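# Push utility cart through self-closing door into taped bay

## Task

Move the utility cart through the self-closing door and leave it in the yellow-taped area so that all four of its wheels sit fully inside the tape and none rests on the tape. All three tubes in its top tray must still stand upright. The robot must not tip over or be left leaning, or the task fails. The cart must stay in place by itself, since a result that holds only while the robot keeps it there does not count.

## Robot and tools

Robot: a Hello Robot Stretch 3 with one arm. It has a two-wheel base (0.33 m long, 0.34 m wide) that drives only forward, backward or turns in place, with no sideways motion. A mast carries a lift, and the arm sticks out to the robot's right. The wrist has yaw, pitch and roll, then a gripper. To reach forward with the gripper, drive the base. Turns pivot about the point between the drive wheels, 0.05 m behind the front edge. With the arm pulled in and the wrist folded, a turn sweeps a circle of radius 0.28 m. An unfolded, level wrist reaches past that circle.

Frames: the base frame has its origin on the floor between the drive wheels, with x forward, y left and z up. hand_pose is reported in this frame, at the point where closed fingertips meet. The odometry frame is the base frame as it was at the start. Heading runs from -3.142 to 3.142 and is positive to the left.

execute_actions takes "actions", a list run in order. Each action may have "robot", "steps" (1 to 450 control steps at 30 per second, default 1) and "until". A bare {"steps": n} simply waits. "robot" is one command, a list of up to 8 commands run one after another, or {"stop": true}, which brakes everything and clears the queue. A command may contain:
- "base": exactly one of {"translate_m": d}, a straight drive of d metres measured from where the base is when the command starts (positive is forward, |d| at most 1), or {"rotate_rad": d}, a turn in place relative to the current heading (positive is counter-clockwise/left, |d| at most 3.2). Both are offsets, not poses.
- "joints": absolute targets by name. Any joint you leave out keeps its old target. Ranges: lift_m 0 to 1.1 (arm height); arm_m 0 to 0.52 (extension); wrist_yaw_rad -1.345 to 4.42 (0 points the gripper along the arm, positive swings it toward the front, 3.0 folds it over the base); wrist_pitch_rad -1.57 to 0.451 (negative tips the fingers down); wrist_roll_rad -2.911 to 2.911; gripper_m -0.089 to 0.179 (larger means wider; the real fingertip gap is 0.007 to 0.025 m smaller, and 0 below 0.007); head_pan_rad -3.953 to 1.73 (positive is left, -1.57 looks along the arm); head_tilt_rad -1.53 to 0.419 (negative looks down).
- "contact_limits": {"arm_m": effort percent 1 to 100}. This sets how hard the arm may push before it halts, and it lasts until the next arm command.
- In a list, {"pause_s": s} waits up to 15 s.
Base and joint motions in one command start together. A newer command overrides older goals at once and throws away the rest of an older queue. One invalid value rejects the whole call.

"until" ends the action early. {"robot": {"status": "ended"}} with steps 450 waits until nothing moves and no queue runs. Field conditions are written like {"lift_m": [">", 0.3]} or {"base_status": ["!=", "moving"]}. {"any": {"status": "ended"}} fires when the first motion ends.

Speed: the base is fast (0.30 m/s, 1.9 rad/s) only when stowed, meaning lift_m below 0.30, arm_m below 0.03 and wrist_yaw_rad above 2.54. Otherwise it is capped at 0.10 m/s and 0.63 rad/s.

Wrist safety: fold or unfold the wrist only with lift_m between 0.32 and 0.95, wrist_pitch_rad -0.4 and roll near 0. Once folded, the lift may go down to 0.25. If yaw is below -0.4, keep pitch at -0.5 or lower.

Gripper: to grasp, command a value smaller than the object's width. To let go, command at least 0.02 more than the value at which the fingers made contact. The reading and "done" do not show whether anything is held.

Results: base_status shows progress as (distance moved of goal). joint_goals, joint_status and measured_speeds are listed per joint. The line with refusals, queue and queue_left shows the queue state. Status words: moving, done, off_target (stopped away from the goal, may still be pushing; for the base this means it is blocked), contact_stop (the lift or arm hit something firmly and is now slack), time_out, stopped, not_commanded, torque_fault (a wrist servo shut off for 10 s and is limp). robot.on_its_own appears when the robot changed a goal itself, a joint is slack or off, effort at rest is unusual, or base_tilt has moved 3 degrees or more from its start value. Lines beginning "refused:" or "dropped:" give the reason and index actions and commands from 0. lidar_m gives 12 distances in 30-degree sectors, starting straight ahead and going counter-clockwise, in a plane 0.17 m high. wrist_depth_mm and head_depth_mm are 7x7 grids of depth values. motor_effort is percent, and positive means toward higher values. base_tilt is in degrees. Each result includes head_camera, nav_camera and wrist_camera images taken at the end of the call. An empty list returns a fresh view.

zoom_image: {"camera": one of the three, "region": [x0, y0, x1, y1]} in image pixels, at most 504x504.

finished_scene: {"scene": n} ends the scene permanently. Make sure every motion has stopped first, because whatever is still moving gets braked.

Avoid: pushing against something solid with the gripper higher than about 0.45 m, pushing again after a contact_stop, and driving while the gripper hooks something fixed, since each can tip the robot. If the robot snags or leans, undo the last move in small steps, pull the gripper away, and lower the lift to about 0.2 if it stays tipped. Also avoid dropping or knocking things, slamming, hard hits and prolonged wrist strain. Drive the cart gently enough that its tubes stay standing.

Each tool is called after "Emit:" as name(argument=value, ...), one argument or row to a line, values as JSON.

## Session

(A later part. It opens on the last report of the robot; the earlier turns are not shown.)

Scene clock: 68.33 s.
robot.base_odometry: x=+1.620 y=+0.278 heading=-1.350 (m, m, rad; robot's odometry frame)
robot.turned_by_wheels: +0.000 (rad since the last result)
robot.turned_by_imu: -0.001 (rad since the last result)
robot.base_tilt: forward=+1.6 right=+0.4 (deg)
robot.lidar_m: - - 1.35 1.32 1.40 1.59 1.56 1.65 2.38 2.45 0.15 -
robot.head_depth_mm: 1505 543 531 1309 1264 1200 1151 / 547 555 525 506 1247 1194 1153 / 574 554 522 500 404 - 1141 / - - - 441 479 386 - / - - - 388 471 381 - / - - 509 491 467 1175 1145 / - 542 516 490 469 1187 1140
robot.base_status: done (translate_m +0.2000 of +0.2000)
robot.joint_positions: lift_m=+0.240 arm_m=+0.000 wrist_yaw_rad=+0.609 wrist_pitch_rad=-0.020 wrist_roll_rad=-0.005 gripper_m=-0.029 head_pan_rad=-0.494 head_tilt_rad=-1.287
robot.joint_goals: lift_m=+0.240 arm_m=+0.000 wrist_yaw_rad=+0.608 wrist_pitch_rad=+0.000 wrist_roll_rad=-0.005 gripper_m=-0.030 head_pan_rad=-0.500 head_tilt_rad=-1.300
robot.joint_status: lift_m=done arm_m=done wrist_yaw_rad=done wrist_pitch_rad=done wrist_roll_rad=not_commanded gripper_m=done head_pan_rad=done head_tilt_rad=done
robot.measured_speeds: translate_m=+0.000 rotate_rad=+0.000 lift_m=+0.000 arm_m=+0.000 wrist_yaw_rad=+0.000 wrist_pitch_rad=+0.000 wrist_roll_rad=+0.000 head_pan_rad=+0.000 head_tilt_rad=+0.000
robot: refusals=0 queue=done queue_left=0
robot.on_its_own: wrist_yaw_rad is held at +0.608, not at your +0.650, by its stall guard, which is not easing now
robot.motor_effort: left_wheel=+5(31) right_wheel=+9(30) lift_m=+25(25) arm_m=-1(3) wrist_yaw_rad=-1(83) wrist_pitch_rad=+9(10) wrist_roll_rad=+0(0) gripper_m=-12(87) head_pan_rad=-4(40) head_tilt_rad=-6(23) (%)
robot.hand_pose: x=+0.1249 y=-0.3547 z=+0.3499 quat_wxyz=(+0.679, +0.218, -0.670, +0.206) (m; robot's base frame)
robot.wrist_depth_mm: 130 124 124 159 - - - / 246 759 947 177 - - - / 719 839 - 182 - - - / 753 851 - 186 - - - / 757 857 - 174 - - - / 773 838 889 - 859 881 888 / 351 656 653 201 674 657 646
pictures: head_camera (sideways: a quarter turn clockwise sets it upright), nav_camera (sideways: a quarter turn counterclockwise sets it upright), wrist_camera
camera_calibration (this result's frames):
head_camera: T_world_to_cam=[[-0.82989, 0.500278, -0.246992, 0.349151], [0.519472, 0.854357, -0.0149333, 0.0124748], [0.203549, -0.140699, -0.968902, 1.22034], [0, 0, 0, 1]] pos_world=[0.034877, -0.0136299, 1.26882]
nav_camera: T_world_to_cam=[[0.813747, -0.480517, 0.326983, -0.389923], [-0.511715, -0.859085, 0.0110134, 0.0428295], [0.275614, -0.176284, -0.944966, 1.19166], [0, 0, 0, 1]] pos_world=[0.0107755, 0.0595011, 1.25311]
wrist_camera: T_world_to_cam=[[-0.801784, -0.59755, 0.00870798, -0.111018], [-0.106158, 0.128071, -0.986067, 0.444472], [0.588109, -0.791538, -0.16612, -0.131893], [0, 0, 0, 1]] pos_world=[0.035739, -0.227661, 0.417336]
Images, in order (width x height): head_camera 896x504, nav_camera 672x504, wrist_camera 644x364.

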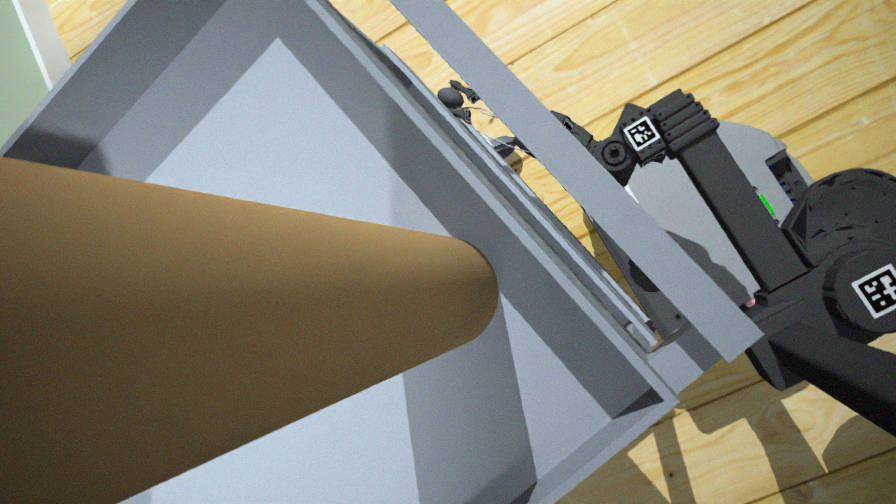

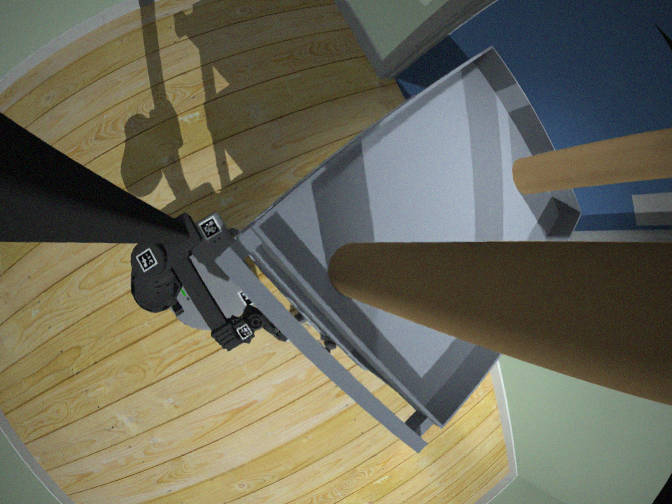

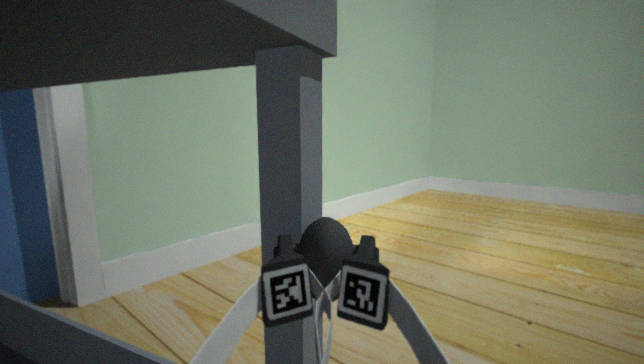

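Emit:
execute_actions(
  actions=[
    {"robot":[{"base":{"translate_m":-0.06}},{"joints":{"wrist_yaw_rad":0.8,"gripper_m":0.12}},{"base":{"translate_m":0.06}},{"joints":{"arm_m":0.045}},{"joints":{"gripper_m":-0.03}},{"joints":{"arm_m":0,"wrist_yaw_rad":0.5}}],"steps":450,"until":{"robot":{"status":"ended"}}},
  ],
)

Scene clock: 98.00 s.
robot.base_odometry: x=+1.620 y=+0.278 heading=-1.350 (m, m, rad; robot's odometry frame)
robot.turned_by_wheels: +0.000 (rad since the last result)
robot.turned_by_imu: -0.001 (rad since the last result)
robot.base_tilt: forward=+1.5 right=+0.5 (deg)
robot.lidar_m: - - 1.35 1.32 1.40 1.59 1.56 1.65 2.38 0.27 0.15 -
robot.head_depth_mm: 556 548 525 510 1253 1207 1151 / - 554 523 504 408 1198 1146 / - - 519 493 409 - 1140 / - - - 363 475 385 - / - - - 453 471 380 - / - - 514 491 466 411 1148 / 570 546 518 490 469 1183 1129
robot.base_status: done (translate_m +0.0600 of +0.0600)
robot.joint_positions: lift_m=+0.240 arm_m=+0.001 wrist_yaw_rad=+0.487 wrist_pitch_rad=-0.020 wrist_roll_rad=-0.005 gripper_m=-0.025 head_pan_rad=-0.494 head_tilt_rad=-1.287
robot.joint_goals: lift_m=+0.240 arm_m=+0.000 wrist_yaw_rad=+0.500 wrist_pitch_rad=+0.000 wrist_roll_rad=-0.005 gripper_m=-0.024 head_pan_rad=-0.500 head_tilt_rad=-1.300
robot.joint_status: lift_m=done arm_m=done wrist_yaw_rad=done wrist_pitch_rad=done wrist_roll_rad=not_commanded gripper_m=done head_pan_rad=done head_tilt_rad=done
robot.measured_speeds: translate_m=+0.000 rotate_rad=+0.000 lift_m=+0.000 arm_m=+0.000 wrist_yaw_rad=+0.000 wrist_pitch_rad=+0.000 wrist_roll_rad=+0.000 head_pan_rad=+0.000 head_tilt_rad=+0.000
robot: refusals=0 queue=done queue_left=0
robot.on_its_own: gripper_m is held at -0.024, not at your -0.030, by its stall guard, which is still easing; wrist_yaw_rad is at rest, and its effort (+14) is outside its rest range (-12 to +12)
robot.motor_effort: left_wheel=+5(19) right_wheel=+2(24) lift_m=+25(25) arm_m=-10(10) wrist_yaw_rad=+14(69) wrist_pitch_rad=+9(9) wrist_roll_rad=+0(0) gripper_m=-5(100) head_pan_rad=-4(4) head_tilt_rad=-5(5) (%)
robot.hand_pose: x=+0.0981 y=-0.3719 z=+0.3498 quat_wxyz=(+0.690, +0.177, -0.682, +0.164) (m; robot's base frame)
robot.wrist_depth_mm: 131 124 125 123 - - - / 247 824 - 131 - - - / 736 909 - 134 - - - / 752 900 - 137 - - - / 763 922 - 140 - - - / 738 873 942 141 904 891 867 / 342 638 634 147 629 663 661
pictures: head_camera (sideways: a quarter turn clockwise sets it upright), nav_camera (sideways: a quarter turn counterclockwise sets it upright), wrist_camera
camera_calibration (this result's frames):
head_camera: T_world_to_cam=[[-0.82989, 0.500277, -0.246992, 0.349151], [0.519471, 0.854357, -0.0149333, 0.0124748], [0.203549, -0.140698, -0.968902, 1.22034], [0, 0, 0, 1]] pos_world=[0.034877, -0.0136298, 1.26882]
nav_camera: T_world_to_cam=[[0.813748, -0.480517, 0.326983, -0.389923], [-0.511714, -0.859085, 0.0110134, 0.0428295], [0.275614, -0.176284, -0.944966, 1.19166], [0, 0, 0, 1]] pos_world=[0.0107755, 0.0595011, 1.25311]
wrist_camera: T_world_to_cam=[[-0.868894, -0.494921, 0.00869472, -0.0980242], [-0.0898331, 0.140391, -0.986012, 0.446714], [0.486778, -0.857522, -0.166445, -0.144281], [0, 0, 0, 1]] pos_world=[0.0251899, -0.234953, 0.417303]
Images, in order (width x height): head_camera 896x504, nav_camera 672x504, wrist_camera 644x364.

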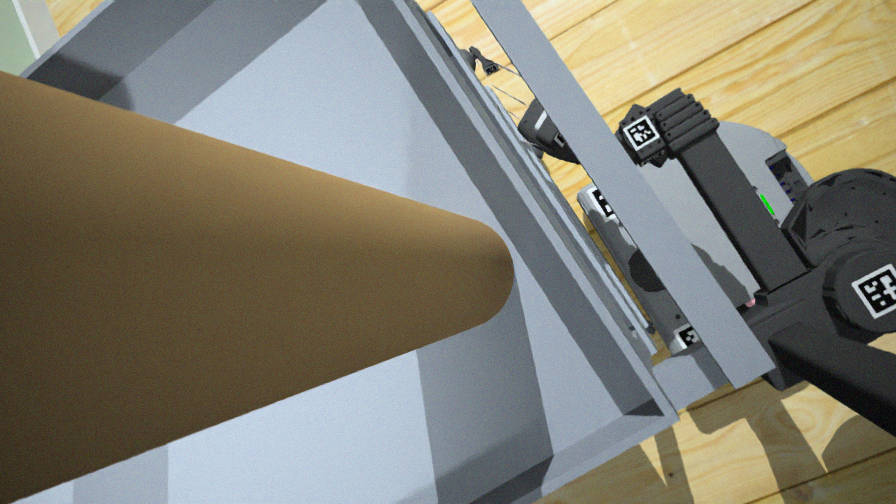

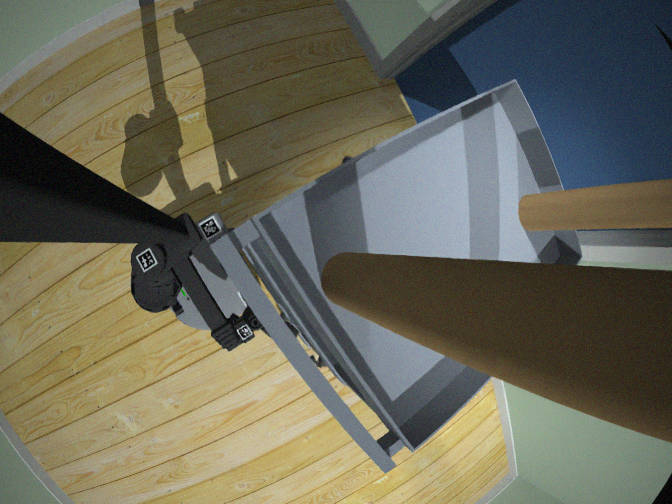

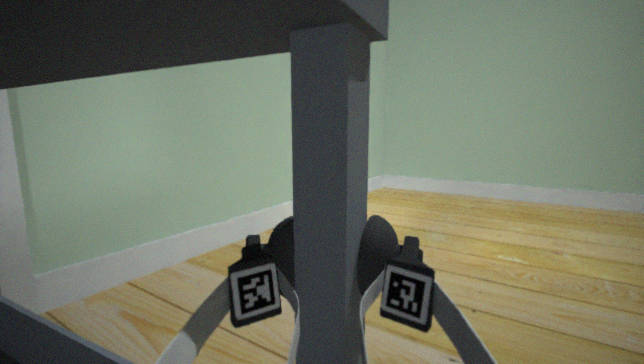

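Gripped. Slightly left for jamb clearance, then go.

Emit:
execute_actions(
  actions=[
    {"robot":[{"base":{"rotate_rad":0.07},"joints":{"head_pan_rad":0,"head_tilt_rad":-0.9}},{"base":{"translate_m":0.2}},{"base":{"translate_m":0.35}}],"steps":450,"until":{"robot":{"status":"ended"}}},
  ],
)

Scene clock: 111.30 s.
robot.base_odometry: x=+1.778 y=-0.249 heading=-1.281 (m, m, rad; robot's odometry frame)
robot.turned_by_wheels: +0.070 (rad since the last result)
robot.turned_by_imu: +0.052 (rad since the last result)
robot.base_tilt: forward=+1.5 right=+0.5 (deg)
robot.lidar_m: - - 0.80 1.25 1.35 2.04 2.10 2.27 2.55 0.19 0.15 -
robot.head_depth_mm: 510 562 642 - - - 419 / 690 793 695 620 553 - 349 / 652 748 726 620 541 479 418 / 618 718 729 620 540 479 430 / 585 678 733 621 524 471 423 / 559 638 752 913 1159 1253 1115 / 533 607 707 845 1048 1218 1128
robot.base_status: done (translate_m +0.3499 of +0.3500)
robot.joint_positions: lift_m=+0.240 arm_m=+0.000 wrist_yaw_rad=+0.343 wrist_pitch_rad=-0.020 wrist_roll_rad=-0.005 gripper_m=-0.013 head_pan_rad=-0.006 head_tilt_rad=-0.898
robot.joint_goals: lift_m=+0.240 arm_m=+0.000 wrist_yaw_rad=+0.328 wrist_pitch_rad=+0.000 wrist_roll_rad=-0.005 gripper_m=-0.014 head_pan_rad=+0.000 head_tilt_rad=-0.900
robot.joint_status: lift_m=done arm_m=done wrist_yaw_rad=done wrist_pitch_rad=done wrist_roll_rad=not_commanded gripper_m=done head_pan_rad=done head_tilt_rad=done
robot.measured_speeds: translate_m=+0.000 rotate_rad=+0.000 lift_m=+0.000 arm_m=+0.000 wrist_yaw_rad=+0.000 wrist_pitch_rad=+0.000 wrist_roll_rad=+0.000 head_pan_rad=+0.000 head_tilt_rad=+0.000
robot: refusals=0 queue=done queue_left=0
robot.on_its_own: wrist_yaw_rad is held at +0.328, not at your +0.500, by its stall guard, which is not easing now; gripper_m is held at -0.014, not at your -0.030, by its stall guard, which is not easing now; right_wheel is at rest, and its effort (+26) is outside its rest range (-18 to +18); wrist_yaw_rad is at rest, and its effort (-14) is outside its rest range (-12 to +12)
robot.motor_effort: left_wheel=+6(23) right_wheel=+26(90) lift_m=+26(27) arm_m=-5(11) wrist_yaw_rad=-14(62) wrist_pitch_rad=+9(10) wrist_roll_rad=+0(0) gripper_m=-20(27) head_pan_rad=+5(42) head_tilt_rad=-1(21) (%)
robot.hand_pose: x=+0.0645 y=-0.3862 z=+0.3498 quat_wxyz=(+0.700, +0.127, -0.693, +0.114) (m; robot's base frame)
robot.wrist_depth_mm: 130 124 124 125 - - - / 420 372 517 132 - - - / - 384 529 136 - - - / - 403 526 140 - - - / - 408 517 141 - - - / 868 418 486 144 933 884 858 / 655 430 574 149 635 659 654
pictures: head_camera (sideways: a quarter turn clockwise sets it upright), nav_camera (sideways: a quarter turn counterclockwise sets it upright), wrist_camera
camera_calibration (this result's frames):
head_camera: T_world_to_cam=[[-0.801839, 0.0520396, -0.59527, 0.802614], [0.0603434, 0.99816, 0.00597747, -0.0119458], [0.594486, -0.0311276, -0.803504, 1.00308], [0, 0, 0, 1]] pos_world=[0.0479712, 0.00137955, 1.28382]
nav_camera: T_world_to_cam=[[0.749772, -0.0419658, 0.660364, -0.823809], [-0.0504662, -0.998707, -0.00616832, 0.0623833], [0.659769, -0.0287012, -0.75092, 0.937129], [0, 0, 0, 1]] pos_world=[0.00252977, 0.0546276, 1.24811]
wrist_camera: T_world_to_cam=[[-0.930927, -0.365098, 0.00882134, -0.0802641], [-0.0686909, 0.151323, -0.986095, 0.448634], [0.358686, -0.918589, -0.165949, -0.155633], [0, 0, 0, 1]] pos_world=[0.0119203, -0.240155, 0.417277]
Images, in order (width x height): head_camera 896x504, nav_camera 672x504, wrist_camera 644x364.

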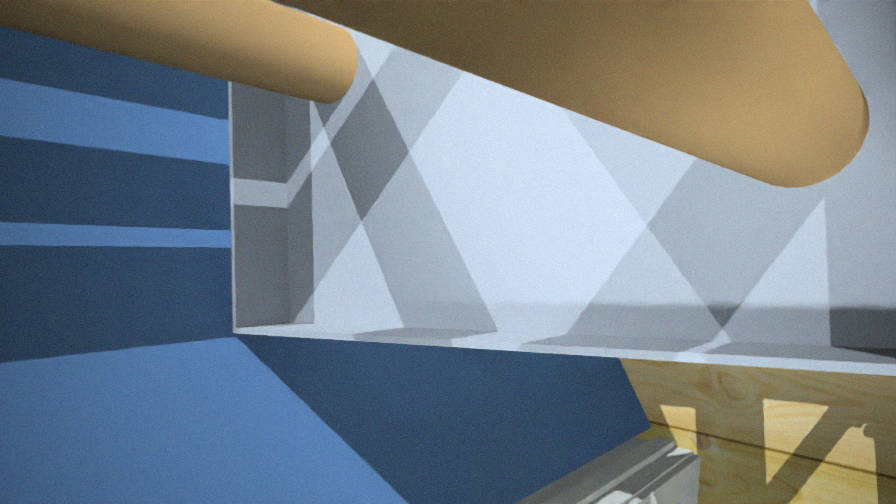

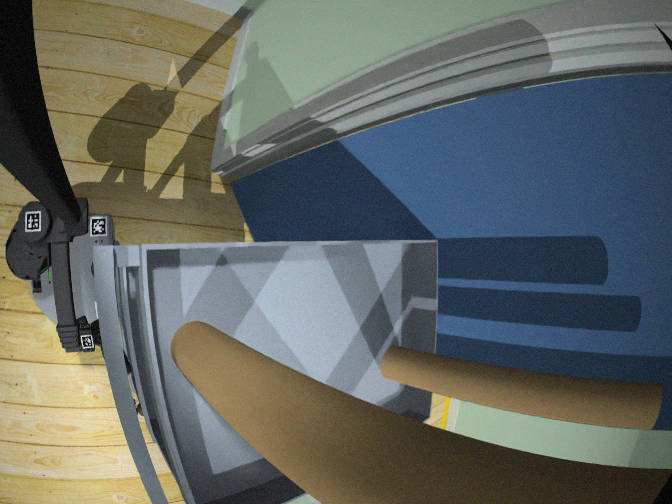

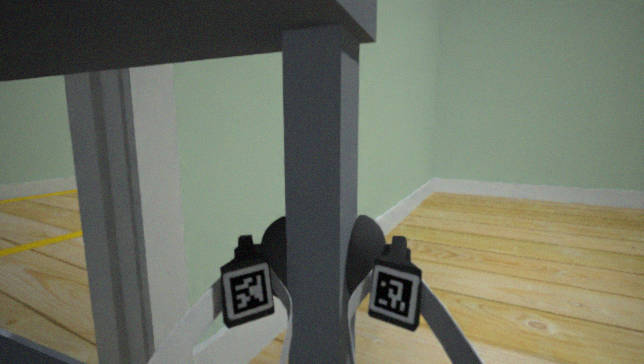

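Emit:
execute_actions(
  actions=[
    {"robot":{"base":{"translate_m":0.3},"joints":{"head_pan_rad":-0.9,"head_tilt_rad":-0.7}},"steps":450,"until":{"robot":{"status":"ended"}}},
  ],
)

Scene clock: 115.83 s.
robot.base_odometry: x=+1.863 y=-0.536 heading=-1.281 (m, m, rad; robot's odometry frame)
robot.turned_by_wheels: +0.000 (rad since the last result)
robot.turned_by_imu: +0.001 (rad since the last result)
robot.base_tilt: forward=+1.5 right=+0.6 (deg)
robot.lidar_m: - - 0.39 0.91 1.32 1.99 2.41 2.59 2.59 0.18 0.15 -
robot.head_depth_mm: 2433 2645 560 614 624 539 1146 / 2596 2924 2512 1984 582 528 467 / 2837 3157 2546 1967 607 528 458 / 3050 3274 2538 1975 624 528 457 / - - - - - - - / - - - - - - - / - - - - - - 443
robot.base_status: done (translate_m +0.2999 of +0.3000)
robot.joint_positions: lift_m=+0.240 arm_m=+0.000 wrist_yaw_rad=+0.325 wrist_pitch_rad=-0.020 wrist_roll_rad=-0.005 gripper_m=-0.013 head_pan_rad=-0.893 head_tilt_rad=-0.705
robot.joint_goals: lift_m=+0.240 arm_m=+0.000 wrist_yaw_rad=+0.321 wrist_pitch_rad=+0.000 wrist_roll_rad=-0.005 gripper_m=-0.014 head_pan_rad=-0.900 head_tilt_rad=-0.700
robot.joint_status: lift_m=done arm_m=done wrist_yaw_rad=done wrist_pitch_rad=done wrist_roll_rad=not_commanded gripper_m=done head_pan_rad=done head_tilt_rad=done
robot.measured_speeds: translate_m=+0.000 rotate_rad=+0.000 lift_m=+0.000 arm_m=+0.000 wrist_yaw_rad=-0.100 wrist_pitch_rad=+0.000 wrist_roll_rad=+0.000 head_pan_rad=+0.000 head_tilt_rad=+0.000
robot: refusals=0 queue=done queue_left=0
robot.on_its_own: wrist_yaw_rad is held at +0.321, not at your +0.500, by its stall guard, which is still easing; gripper_m is held at -0.014, not at your -0.030, by its stall guard, which is not easing now
robot.motor_effort: left_wheel=+0(26) right_wheel=+27(97) lift_m=+28(27) arm_m=-3(5) wrist_yaw_rad=+10(32) wrist_pitch_rad=+9(9) wrist_roll_rad=+0(0) gripper_m=-21(22) head_pan_rad=-5(59) head_tilt_rad=+1(15) (%)
robot.hand_pose: x=+0.0603 y=-0.3876 z=+0.3498 quat_wxyz=(+0.701, +0.121, -0.694, +0.108) (m; robot's base frame)
robot.wrist_depth_mm: 130 124 125 124 299 - - / - - - 132 373 - - / - - - 135 392 - - / - - - 138 415 - - / - - - 140 542 - - / 870 873 931 143 737 865 881 / 647 646 628 148 353 655 647
pictures: head_camera (sideways: a quarter turn clockwise sets it upright), nav_camera (sideways: a quarter turn counterclockwise sets it upright), wrist_camera
camera_calibration (this result's frames):
head_camera: T_world_to_cam=[[-0.385196, 0.553329, -0.738547, 0.986771], [0.810299, 0.585791, 0.0162638, -0.0299149], [0.441633, -0.592179, -0.674006, 0.835608], [0, 0, 0, 1]] pos_world=[0.0353078, -0.033656, 1.29247]
nav_camera: T_world_to_cam=[[0.352848, -0.497613, 0.792388, -0.993453], [-0.804573, -0.593676, -0.0145491, 0.0778969], [0.477662, -0.632401, -0.609843, 0.754744], [0, 0, 0, 1]] pos_world=[0.0526996, 0.0291912, 1.24861]
wrist_camera: T_world_to_cam=[[-0.937142, -0.348836, 0.00884201, -0.0780179], [-0.0660778, 0.152522, -0.986089, 0.448852], [0.342635, -0.924689, -0.165985, -0.156787], [0, 0, 0, 1]] pos_world=[0.0102658, -0.240654, 0.417273]
Images, in order (width x height): head_camera 896x504, nav_camera 672x504, wrist_camera 644x364.

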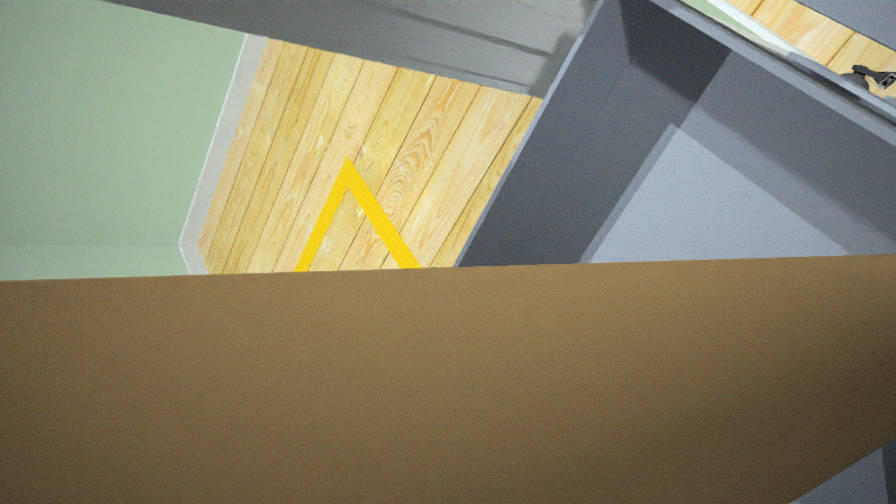

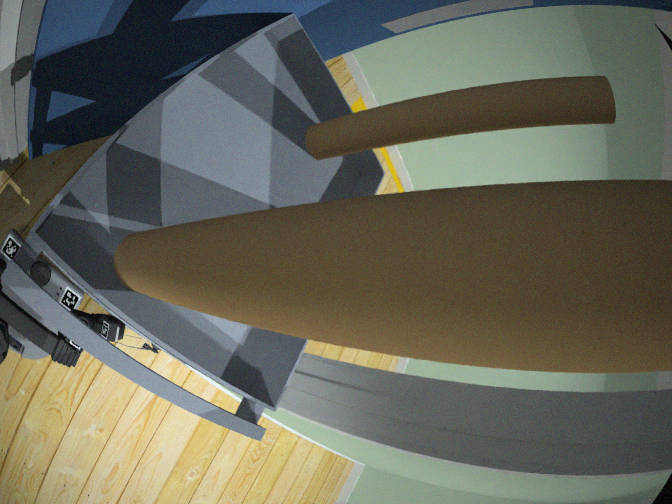

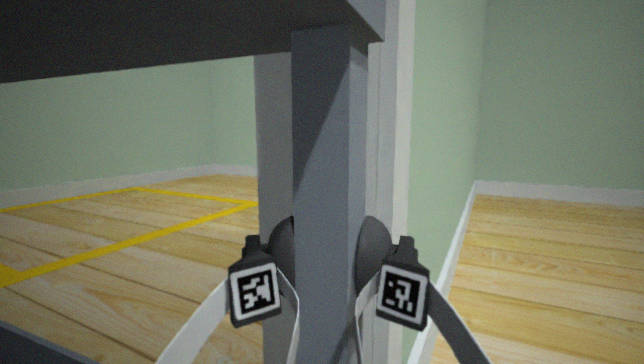

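Emit:
execute_actions(
  actions=[
    {"robot":[{"base":{"translate_m":0.45},"joints":{"head_pan_rad":0.1,"head_tilt_rad":-0.9}},{"base":{"rotate_rad":-0.15}},{"base":{"rotate_rad":-0.15}},{"base":{"rotate_rad":-0.15}},{"base":{"rotate_rad":-0.15}},{"base":{"rotate_rad":-0.15}},{"base":{"translate_m":0.3}}],"steps":450,"until":{"robot":{"status":"ended"}}},
    {"steps":200,"until":{"robot":{"status":"ended"}}},
  ],
)

Scene clock: 135.90 s.
robot.base_odometry: x=+1.860 y=-1.237 heading=-2.027 (m, m, rad; robot's odometry frame)
robot.turned_by_wheels: -0.746 (rad since the last result)
robot.turned_by_imu: -0.597 (rad since the last result)
robot.base_tilt: forward=+1.7 right=+0.6 (deg)
robot.lidar_m: 0.17 0.27 0.19 0.18 0.18 0.24 0.57 3.10 0.61 0.24 0.17 0.16
robot.head_depth_mm: 1967 2248 1897 623 544 465 430 / 1861 2165 1938 1639 534 480 398 / 1768 2093 1934 1632 1419 473 445 / 1696 1967 1931 1643 1418 1258 1080 / 1614 1875 1912 1641 1419 1266 1128 / 1546 1779 1924 1638 1418 1259 865 / 1488 1703 1866 1634 1416 573 570
robot.base_status: done (translate_m +0.3000 of +0.3000)
robot.joint_positions: lift_m=+0.240 arm_m=+0.000 wrist_yaw_rad=+0.063 wrist_pitch_rad=-0.019 wrist_roll_rad=-0.006 gripper_m=-0.011 head_pan_rad=+0.095 head_tilt_rad=-0.893
robot.joint_goals: lift_m=+0.240 arm_m=+0.000 wrist_yaw_rad=+0.065 wrist_pitch_rad=+0.000 wrist_roll_rad=-0.006 gripper_m=-0.011 head_pan_rad=+0.100 head_tilt_rad=-0.900
robot.joint_status: lift_m=done arm_m=done wrist_yaw_rad=done wrist_pitch_rad=done wrist_roll_rad=not_commanded gripper_m=done head_pan_rad=done head_tilt_rad=done
robot.measured_speeds: translate_m=+0.000 rotate_rad=+0.000 lift_m=+0.000 arm_m=+0.000 wrist_yaw_rad=+0.000 wrist_pitch_rad=+0.000 wrist_roll_rad=+0.000 head_pan_rad=+0.000 head_tilt_rad=+0.000
robot: refusals=0 queue=done queue_left=0
robot.on_its_own: wrist_yaw_rad is held at +0.065, not at your +0.500, by its stall guard, which is not easing now; gripper_m is held at -0.011, not at your -0.030, by its stall guard, which is not easing now
robot.motor_effort: left_wheel=+9(79) right_wheel=-10(77) lift_m=+27(27) arm_m=-1(4) wrist_yaw_rad=+2(86) wrist_pitch_rad=+9(10) wrist_roll_rad=+0(0) gripper_m=-17(28) head_pan_rad=+3(58) head_tilt_rad=-3(18) (%)
robot.hand_pose: x=-0.0053 y=-0.4002 z=+0.3500 quat_wxyz=(+0.709, +0.029, -0.704, +0.015) (m; robot's base frame)
robot.wrist_depth_mm: 130 123 125 126 467 338 305 / 244 249 - 143 506 342 315 / - - - 147 498 348 325 / - - - 151 517 352 336 / - - - 152 494 352 345 / 499 883 927 157 469 353 354 / 395 356 620 164 555 358 399
pictures: head_camera (sideways: a quarter turn clockwise sets it upright), nav_camera (sideways: a quarter turn counterclockwise sets it upright), wrist_camera
camera_calibration (this result's frames):
head_camera: T_world_to_cam=[[-0.800104, -0.0289201, -0.599164, 0.807676], [-0.0407876, 0.999148, 0.00624008, -0.0116708], [0.598473, 0.0294311, -0.800602, 0.999284], [0, 0, 0, 1]] pos_world=[0.0477048, 0.00560886, 1.28403]
nav_camera: T_world_to_cam=[[0.746972, 0.033655, 0.664003, -0.828535], [0.0506703, -0.998695, -0.00638288, 0.0620458], [0.662922, 0.0384131, -0.747702, 0.932924], [0, 0, 0, 1]] pos_world=[-0.00270781, 0.0540126, 1.2481]
wrist_camera: T_world_to_cam=[[-0.995511, -0.0941915, 0.00928432, -0.0424127], [-0.0247065, 0.163919, -0.986164, 0.451376], [0.0913665, -0.981967, -0.16551, -0.170393], [0, 0, 0, 1]] pos_world=[-0.0155022, -0.245304, 0.417323]
Images, in order (width x height): head_camera 896x504, nav_camera 672x504, wrist_camera 644x364.

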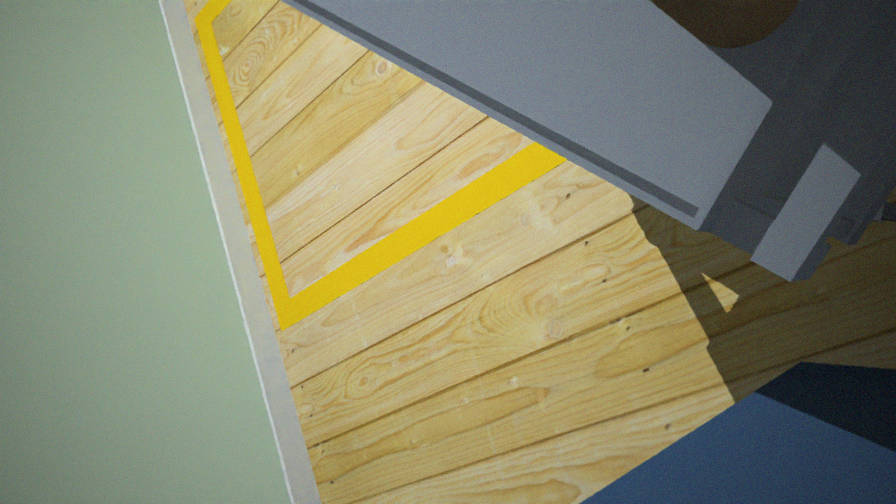

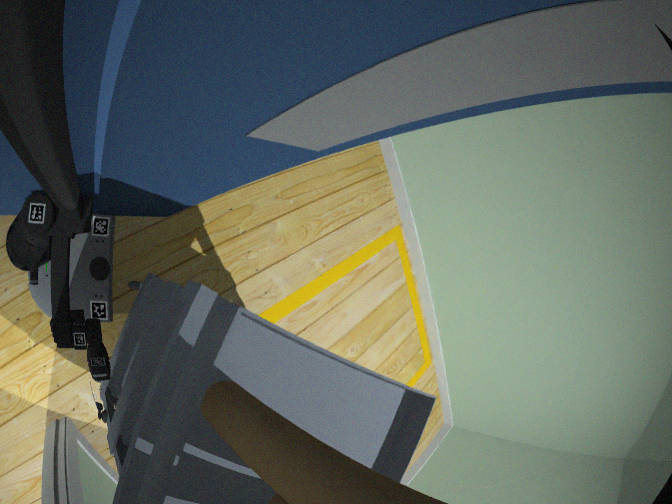

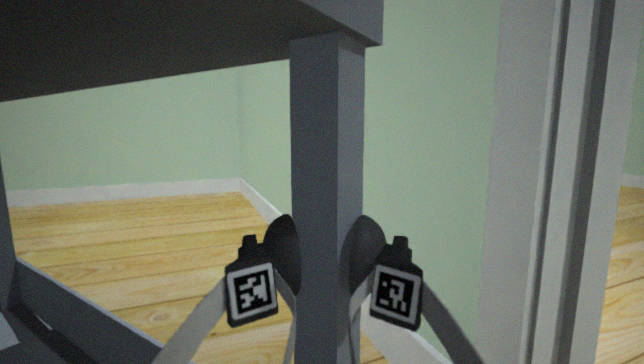

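Emit:
execute_actions(
  actions=[
    {"robot":{"base":{"translate_m":0.95},"joints":{"wrist_yaw_rad":0.2,"head_pan_rad":-0.6,"head_tilt_rad":-1.3}},"steps":450,"until":{"robot":{"status":"ended"}}},
  ],
)

Scene clock: 150.17 s.
robot.base_odometry: x=+1.440 y=-2.089 heading=-2.028 (m, m, rad; robot's odometry frame)
robot.turned_by_wheels: -0.001 (rad since the last result)
robot.turned_by_imu: +0.004 (rad since the last result)
robot.base_tilt: forward=+1.5 right=+0.6 (deg)
robot.lidar_m: 0.84 0.82 0.87 1.24 1.76 1.76 1.34 1.29 1.37 0.32 0.29 0.30
robot.head_depth_mm: 584 558 464 844 1259 1205 1149 / 352 479 462 855 1245 1191 1148 / 394 466 480 1138 1282 - - / 587 554 509 1167 1269 - - / 575 512 655 1305 1256 - - / 1476 1477 1359 1315 1250 1192 1141 / 1271 1427 1391 1315 1245 1188 1138
robot.base_status: done (translate_m +0.9500 of +0.9500)
robot.joint_positions: lift_m=+0.240 arm_m=+0.000 wrist_yaw_rad=+0.004 wrist_pitch_rad=-0.019 wrist_roll_rad=-0.006 gripper_m=-0.011 head_pan_rad=-0.594 head_tilt_rad=-1.285
robot.joint_goals: lift_m=+0.240 arm_m=+0.000 wrist_yaw_rad=+0.013 wrist_pitch_rad=+0.000 wrist_roll_rad=-0.006 gripper_m=-0.011 head_pan_rad=-0.600 head_tilt_rad=-1.300
robot.joint_status: lift_m=done arm_m=done wrist_yaw_rad=off_target wrist_pitch_rad=done wrist_roll_rad=not_commanded gripper_m=done head_pan_rad=done head_tilt_rad=done
robot.measured_speeds: translate_m=+0.000 rotate_rad=+0.000 lift_m=+0.000 arm_m=+0.000 wrist_yaw_rad=+0.000 wrist_pitch_rad=+0.000 wrist_roll_rad=+0.000 head_pan_rad=+0.000 head_tilt_rad=+0.000
robot: refusals=0 queue=dropped queue_left=0
robot.on_its_own: wrist_yaw_rad is held at +0.013, not at your +0.200, by its stall guard, which is not easing now; gripper_m is held at -0.011, not at your -0.030, by its stall guard, which is not easing now
robot.motor_effort: left_wheel=-1(14) right_wheel=+3(31) lift_m=+27(27) arm_m=-1(1) wrist_yaw_rad=+10(95) wrist_pitch_rad=+9(9) wrist_roll_rad=+0(0) gripper_m=-16(25) head_pan_rad=-4(50) head_tilt_rad=-5(26) (%)
robot.hand_pose: x=-0.0205 y=-0.4007 z=+0.3499 quat_wxyz=(+0.709, +0.008, -0.705, -0.006) (m; robot's base frame)
robot.wrist_depth_mm: 130 125 125 139 - - 963 / 247 247 250 149 - - 966 / - - - 153 - - 994 / - - - 157 - - 975 / - 643 - 158 - - 987 / 551 555 684 161 945 869 855 / 420 419 355 170 630 656 655
pictures: head_camera (sideways: a quarter turn clockwise sets it upright), nav_camera (sideways: a quarter turn counterclockwise sets it upright), wrist_camera
camera_calibration (this result's frames):
head_camera: T_world_to_cam=[[-0.775681, 0.580052, -0.248713, 0.351061], [0.601852, 0.79847, -0.0148404, 0.0118513], [0.189981, -0.1612, -0.968464, 1.21986], [0, 0, 0, 1]] pos_world=[0.0334282, -0.0164559, 1.26888]
nav_camera: T_world_to_cam=[[0.761466, -0.558705, 0.328662, -0.39179], [-0.594597, -0.803949, 0.0109366, 0.043435], [0.258117, -0.203749, -0.944384, 1.19102], [0, 0, 0, 1]] pos_world=[0.0167393, 0.058693, 1.25307]
wrist_camera: T_world_to_cam=[[-0.999342, -0.0350517, 0.00931784, -0.0339329], [-0.0149894, 0.165206, -0.986145, 0.451763], [0.0330266, -0.985636, -0.165623, -0.172129], [0, 0, 0, 1]] pos_world=[-0.0214541, -0.24548, 0.417312]
Images, in order (width x height): head_camera 896x504, nav_camera 672x504, wrist_camera 644x364.

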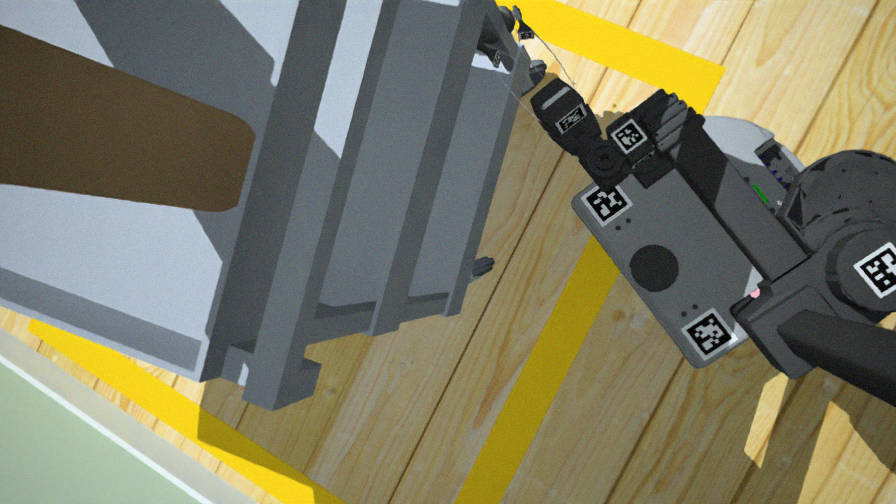

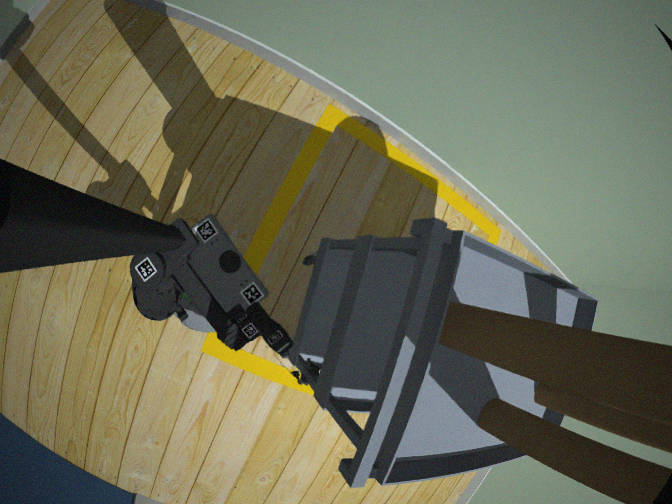

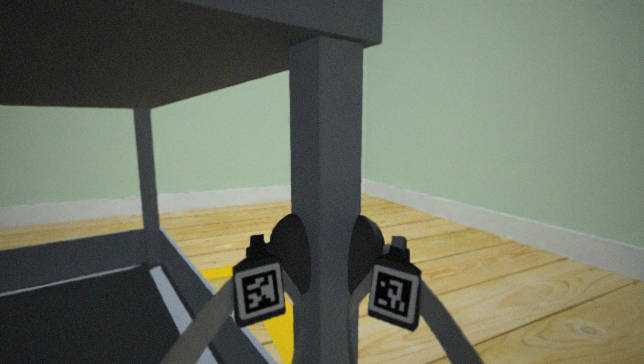

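Emit:
execute_actions(
  actions=[
    {"robot":[{"base":{"translate_m":0.05}},{"joints":{"gripper_m":0.12,"wrist_yaw_rad":0.0,"wrist_pitch_rad":-0.2}}],"steps":450,"until":{"robot":{"status":"ended"}}},
  ],
)

Emit:
finished_scene(
  scene=1,
)

Scene clock: 154.43 s.
robot.base_odometry: x=+1.418 y=-2.134 heading=-2.028 (m, m, rad; robot's odometry frame)
robot.turned_by_wheels: +0.000 (rad since the last result)
robot.turned_by_imu: +0.000 (rad since the last result)
robot.base_tilt: forward=+1.5 right=+0.5 (deg)
robot.lidar_m: 0.80 0.78 0.82 1.17 1.78 1.81 1.38 1.33 1.42 0.33 0.31 0.31
robot.head_depth_mm: 588 558 461 851 1258 1207 1151 / 369 508 476 854 1258 1191 1148 / 410 477 499 1158 1277 - - / 588 553 783 1186 1269 - - / 569 506 789 1303 1255 - - / 1405 1450 1381 1319 1256 1190 1137 / 1194 1367 1382 1318 1244 1187 1139
robot.base_status: done (translate_m +0.0500 of +0.0500)
robot.joint_positions: lift_m=+0.240 arm_m=+0.000 wrist_yaw_rad=+0.002 wrist_pitch_rad=-0.215 wrist_roll_rad=-0.005 gripper_m=+0.120 head_pan_rad=-0.594 head_tilt_rad=-1.285
robot.joint_goals: lift_m=+0.240 arm_m=+0.000 wrist_yaw_rad=+0.000 wrist_pitch_rad=-0.200 wrist_roll_rad=-0.005 gripper_m=+0.120 head_pan_rad=-0.600 head_tilt_rad=-1.300
robot.joint_status: lift_m=done arm_m=done wrist_yaw_rad=done wrist_pitch_rad=done wrist_roll_rad=not_commanded gripper_m=done head_pan_rad=done head_tilt_rad=done
robot.measured_speeds: translate_m=+0.000 rotate_rad=+0.000 lift_m=+0.000 arm_m=+0.000 wrist_yaw_rad=+0.000 wrist_pitch_rad=+0.000 wrist_roll_rad=+0.000 head_pan_rad=+0.000 head_tilt_rad=+0.000
robot: refusals=0 queue=done queue_left=0
robot.motor_effort: left_wheel=+2(11) right_wheel=-1(25) lift_m=+28(27) arm_m=-1(1) wrist_yaw_rad=-2(64) wrist_pitch_rad=+7(48) wrist_roll_rad=+0(0) gripper_m=+0(81) head_pan_rad=-4(4) head_tilt_rad=-5(6) (%)
robot.hand_pose: x=-0.0210 y=-0.3902 z=+0.3009 quat_wxyz=(+0.705, +0.077, -0.701, -0.075) (m; robot's base frame)
robot.wrist_depth_mm: - 579 - 136 - - 947 / - - - 143 - - - / - - - 152 - - - / 590 627 - 161 - - - / 491 493 603 173 784 823 781 / 383 400 345 185 608 629 598 / 310 295 309 201 494 473 487
pictures: head_camera (sideways: a quarter turn clockwise sets it upright), nav_camera (sideways: a quarter turn counterclockwise sets it upright), wrist_camera
camera_calibration (this result's frames):
head_camera: T_world_to_cam=[[-0.775681, 0.580052, -0.248713, 0.351061], [0.601852, 0.79847, -0.0148404, 0.0118513], [0.189981, -0.1612, -0.968464, 1.21986], [0, 0, 0, 1]] pos_world=[0.0334282, -0.0164559, 1.26888]
nav_camera: T_world_to_cam=[[0.761466, -0.558705, 0.328662, -0.39179], [-0.594597, -0.803949, 0.0109366, 0.043435], [0.258117, -0.203749, -0.944384, 1.19102], [0, 0, 0, 1]] pos_world=[0.0167392, 0.058693, 1.25307]
wrist_camera: T_world_to_cam=[[-0.999414, -0.034179, 0.00209839, -0.0310966], [-0.0140503, 0.353413, -0.935362, 0.459821], [0.0312281, -0.934843, -0.353686, -0.0935292], [0, 0, 0, 1]] pos_world=[-0.021697, -0.251004, 0.397084]
Images, in order (width x height): head_camera 896x504, nav_camera 672x504, wrist_camera 644x364.

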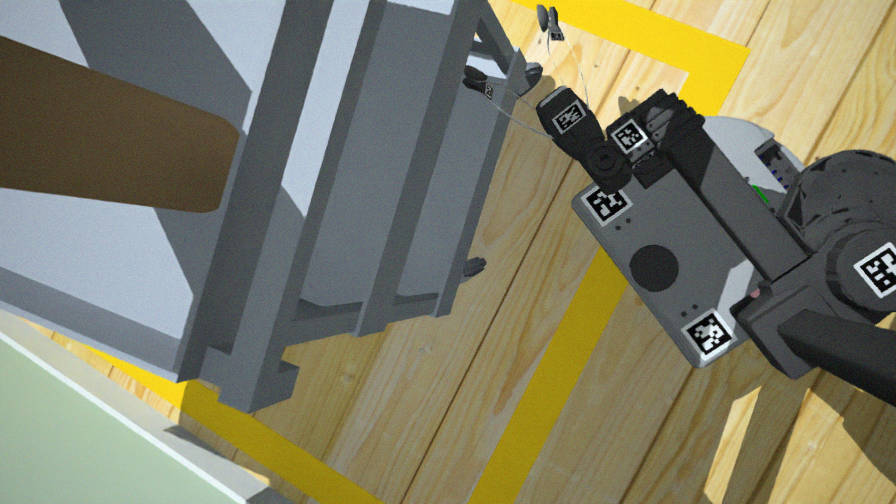

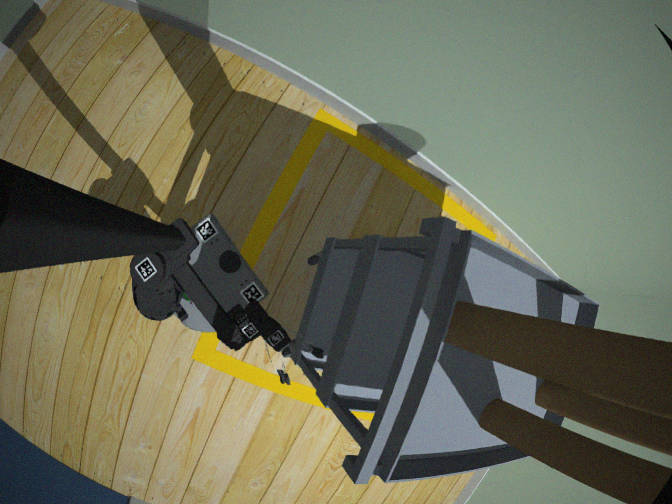

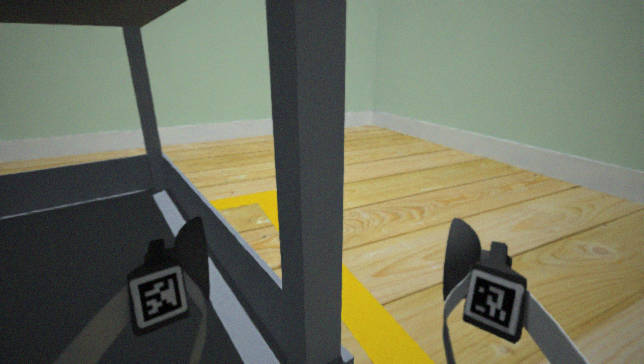

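The scene is finished: the task was done.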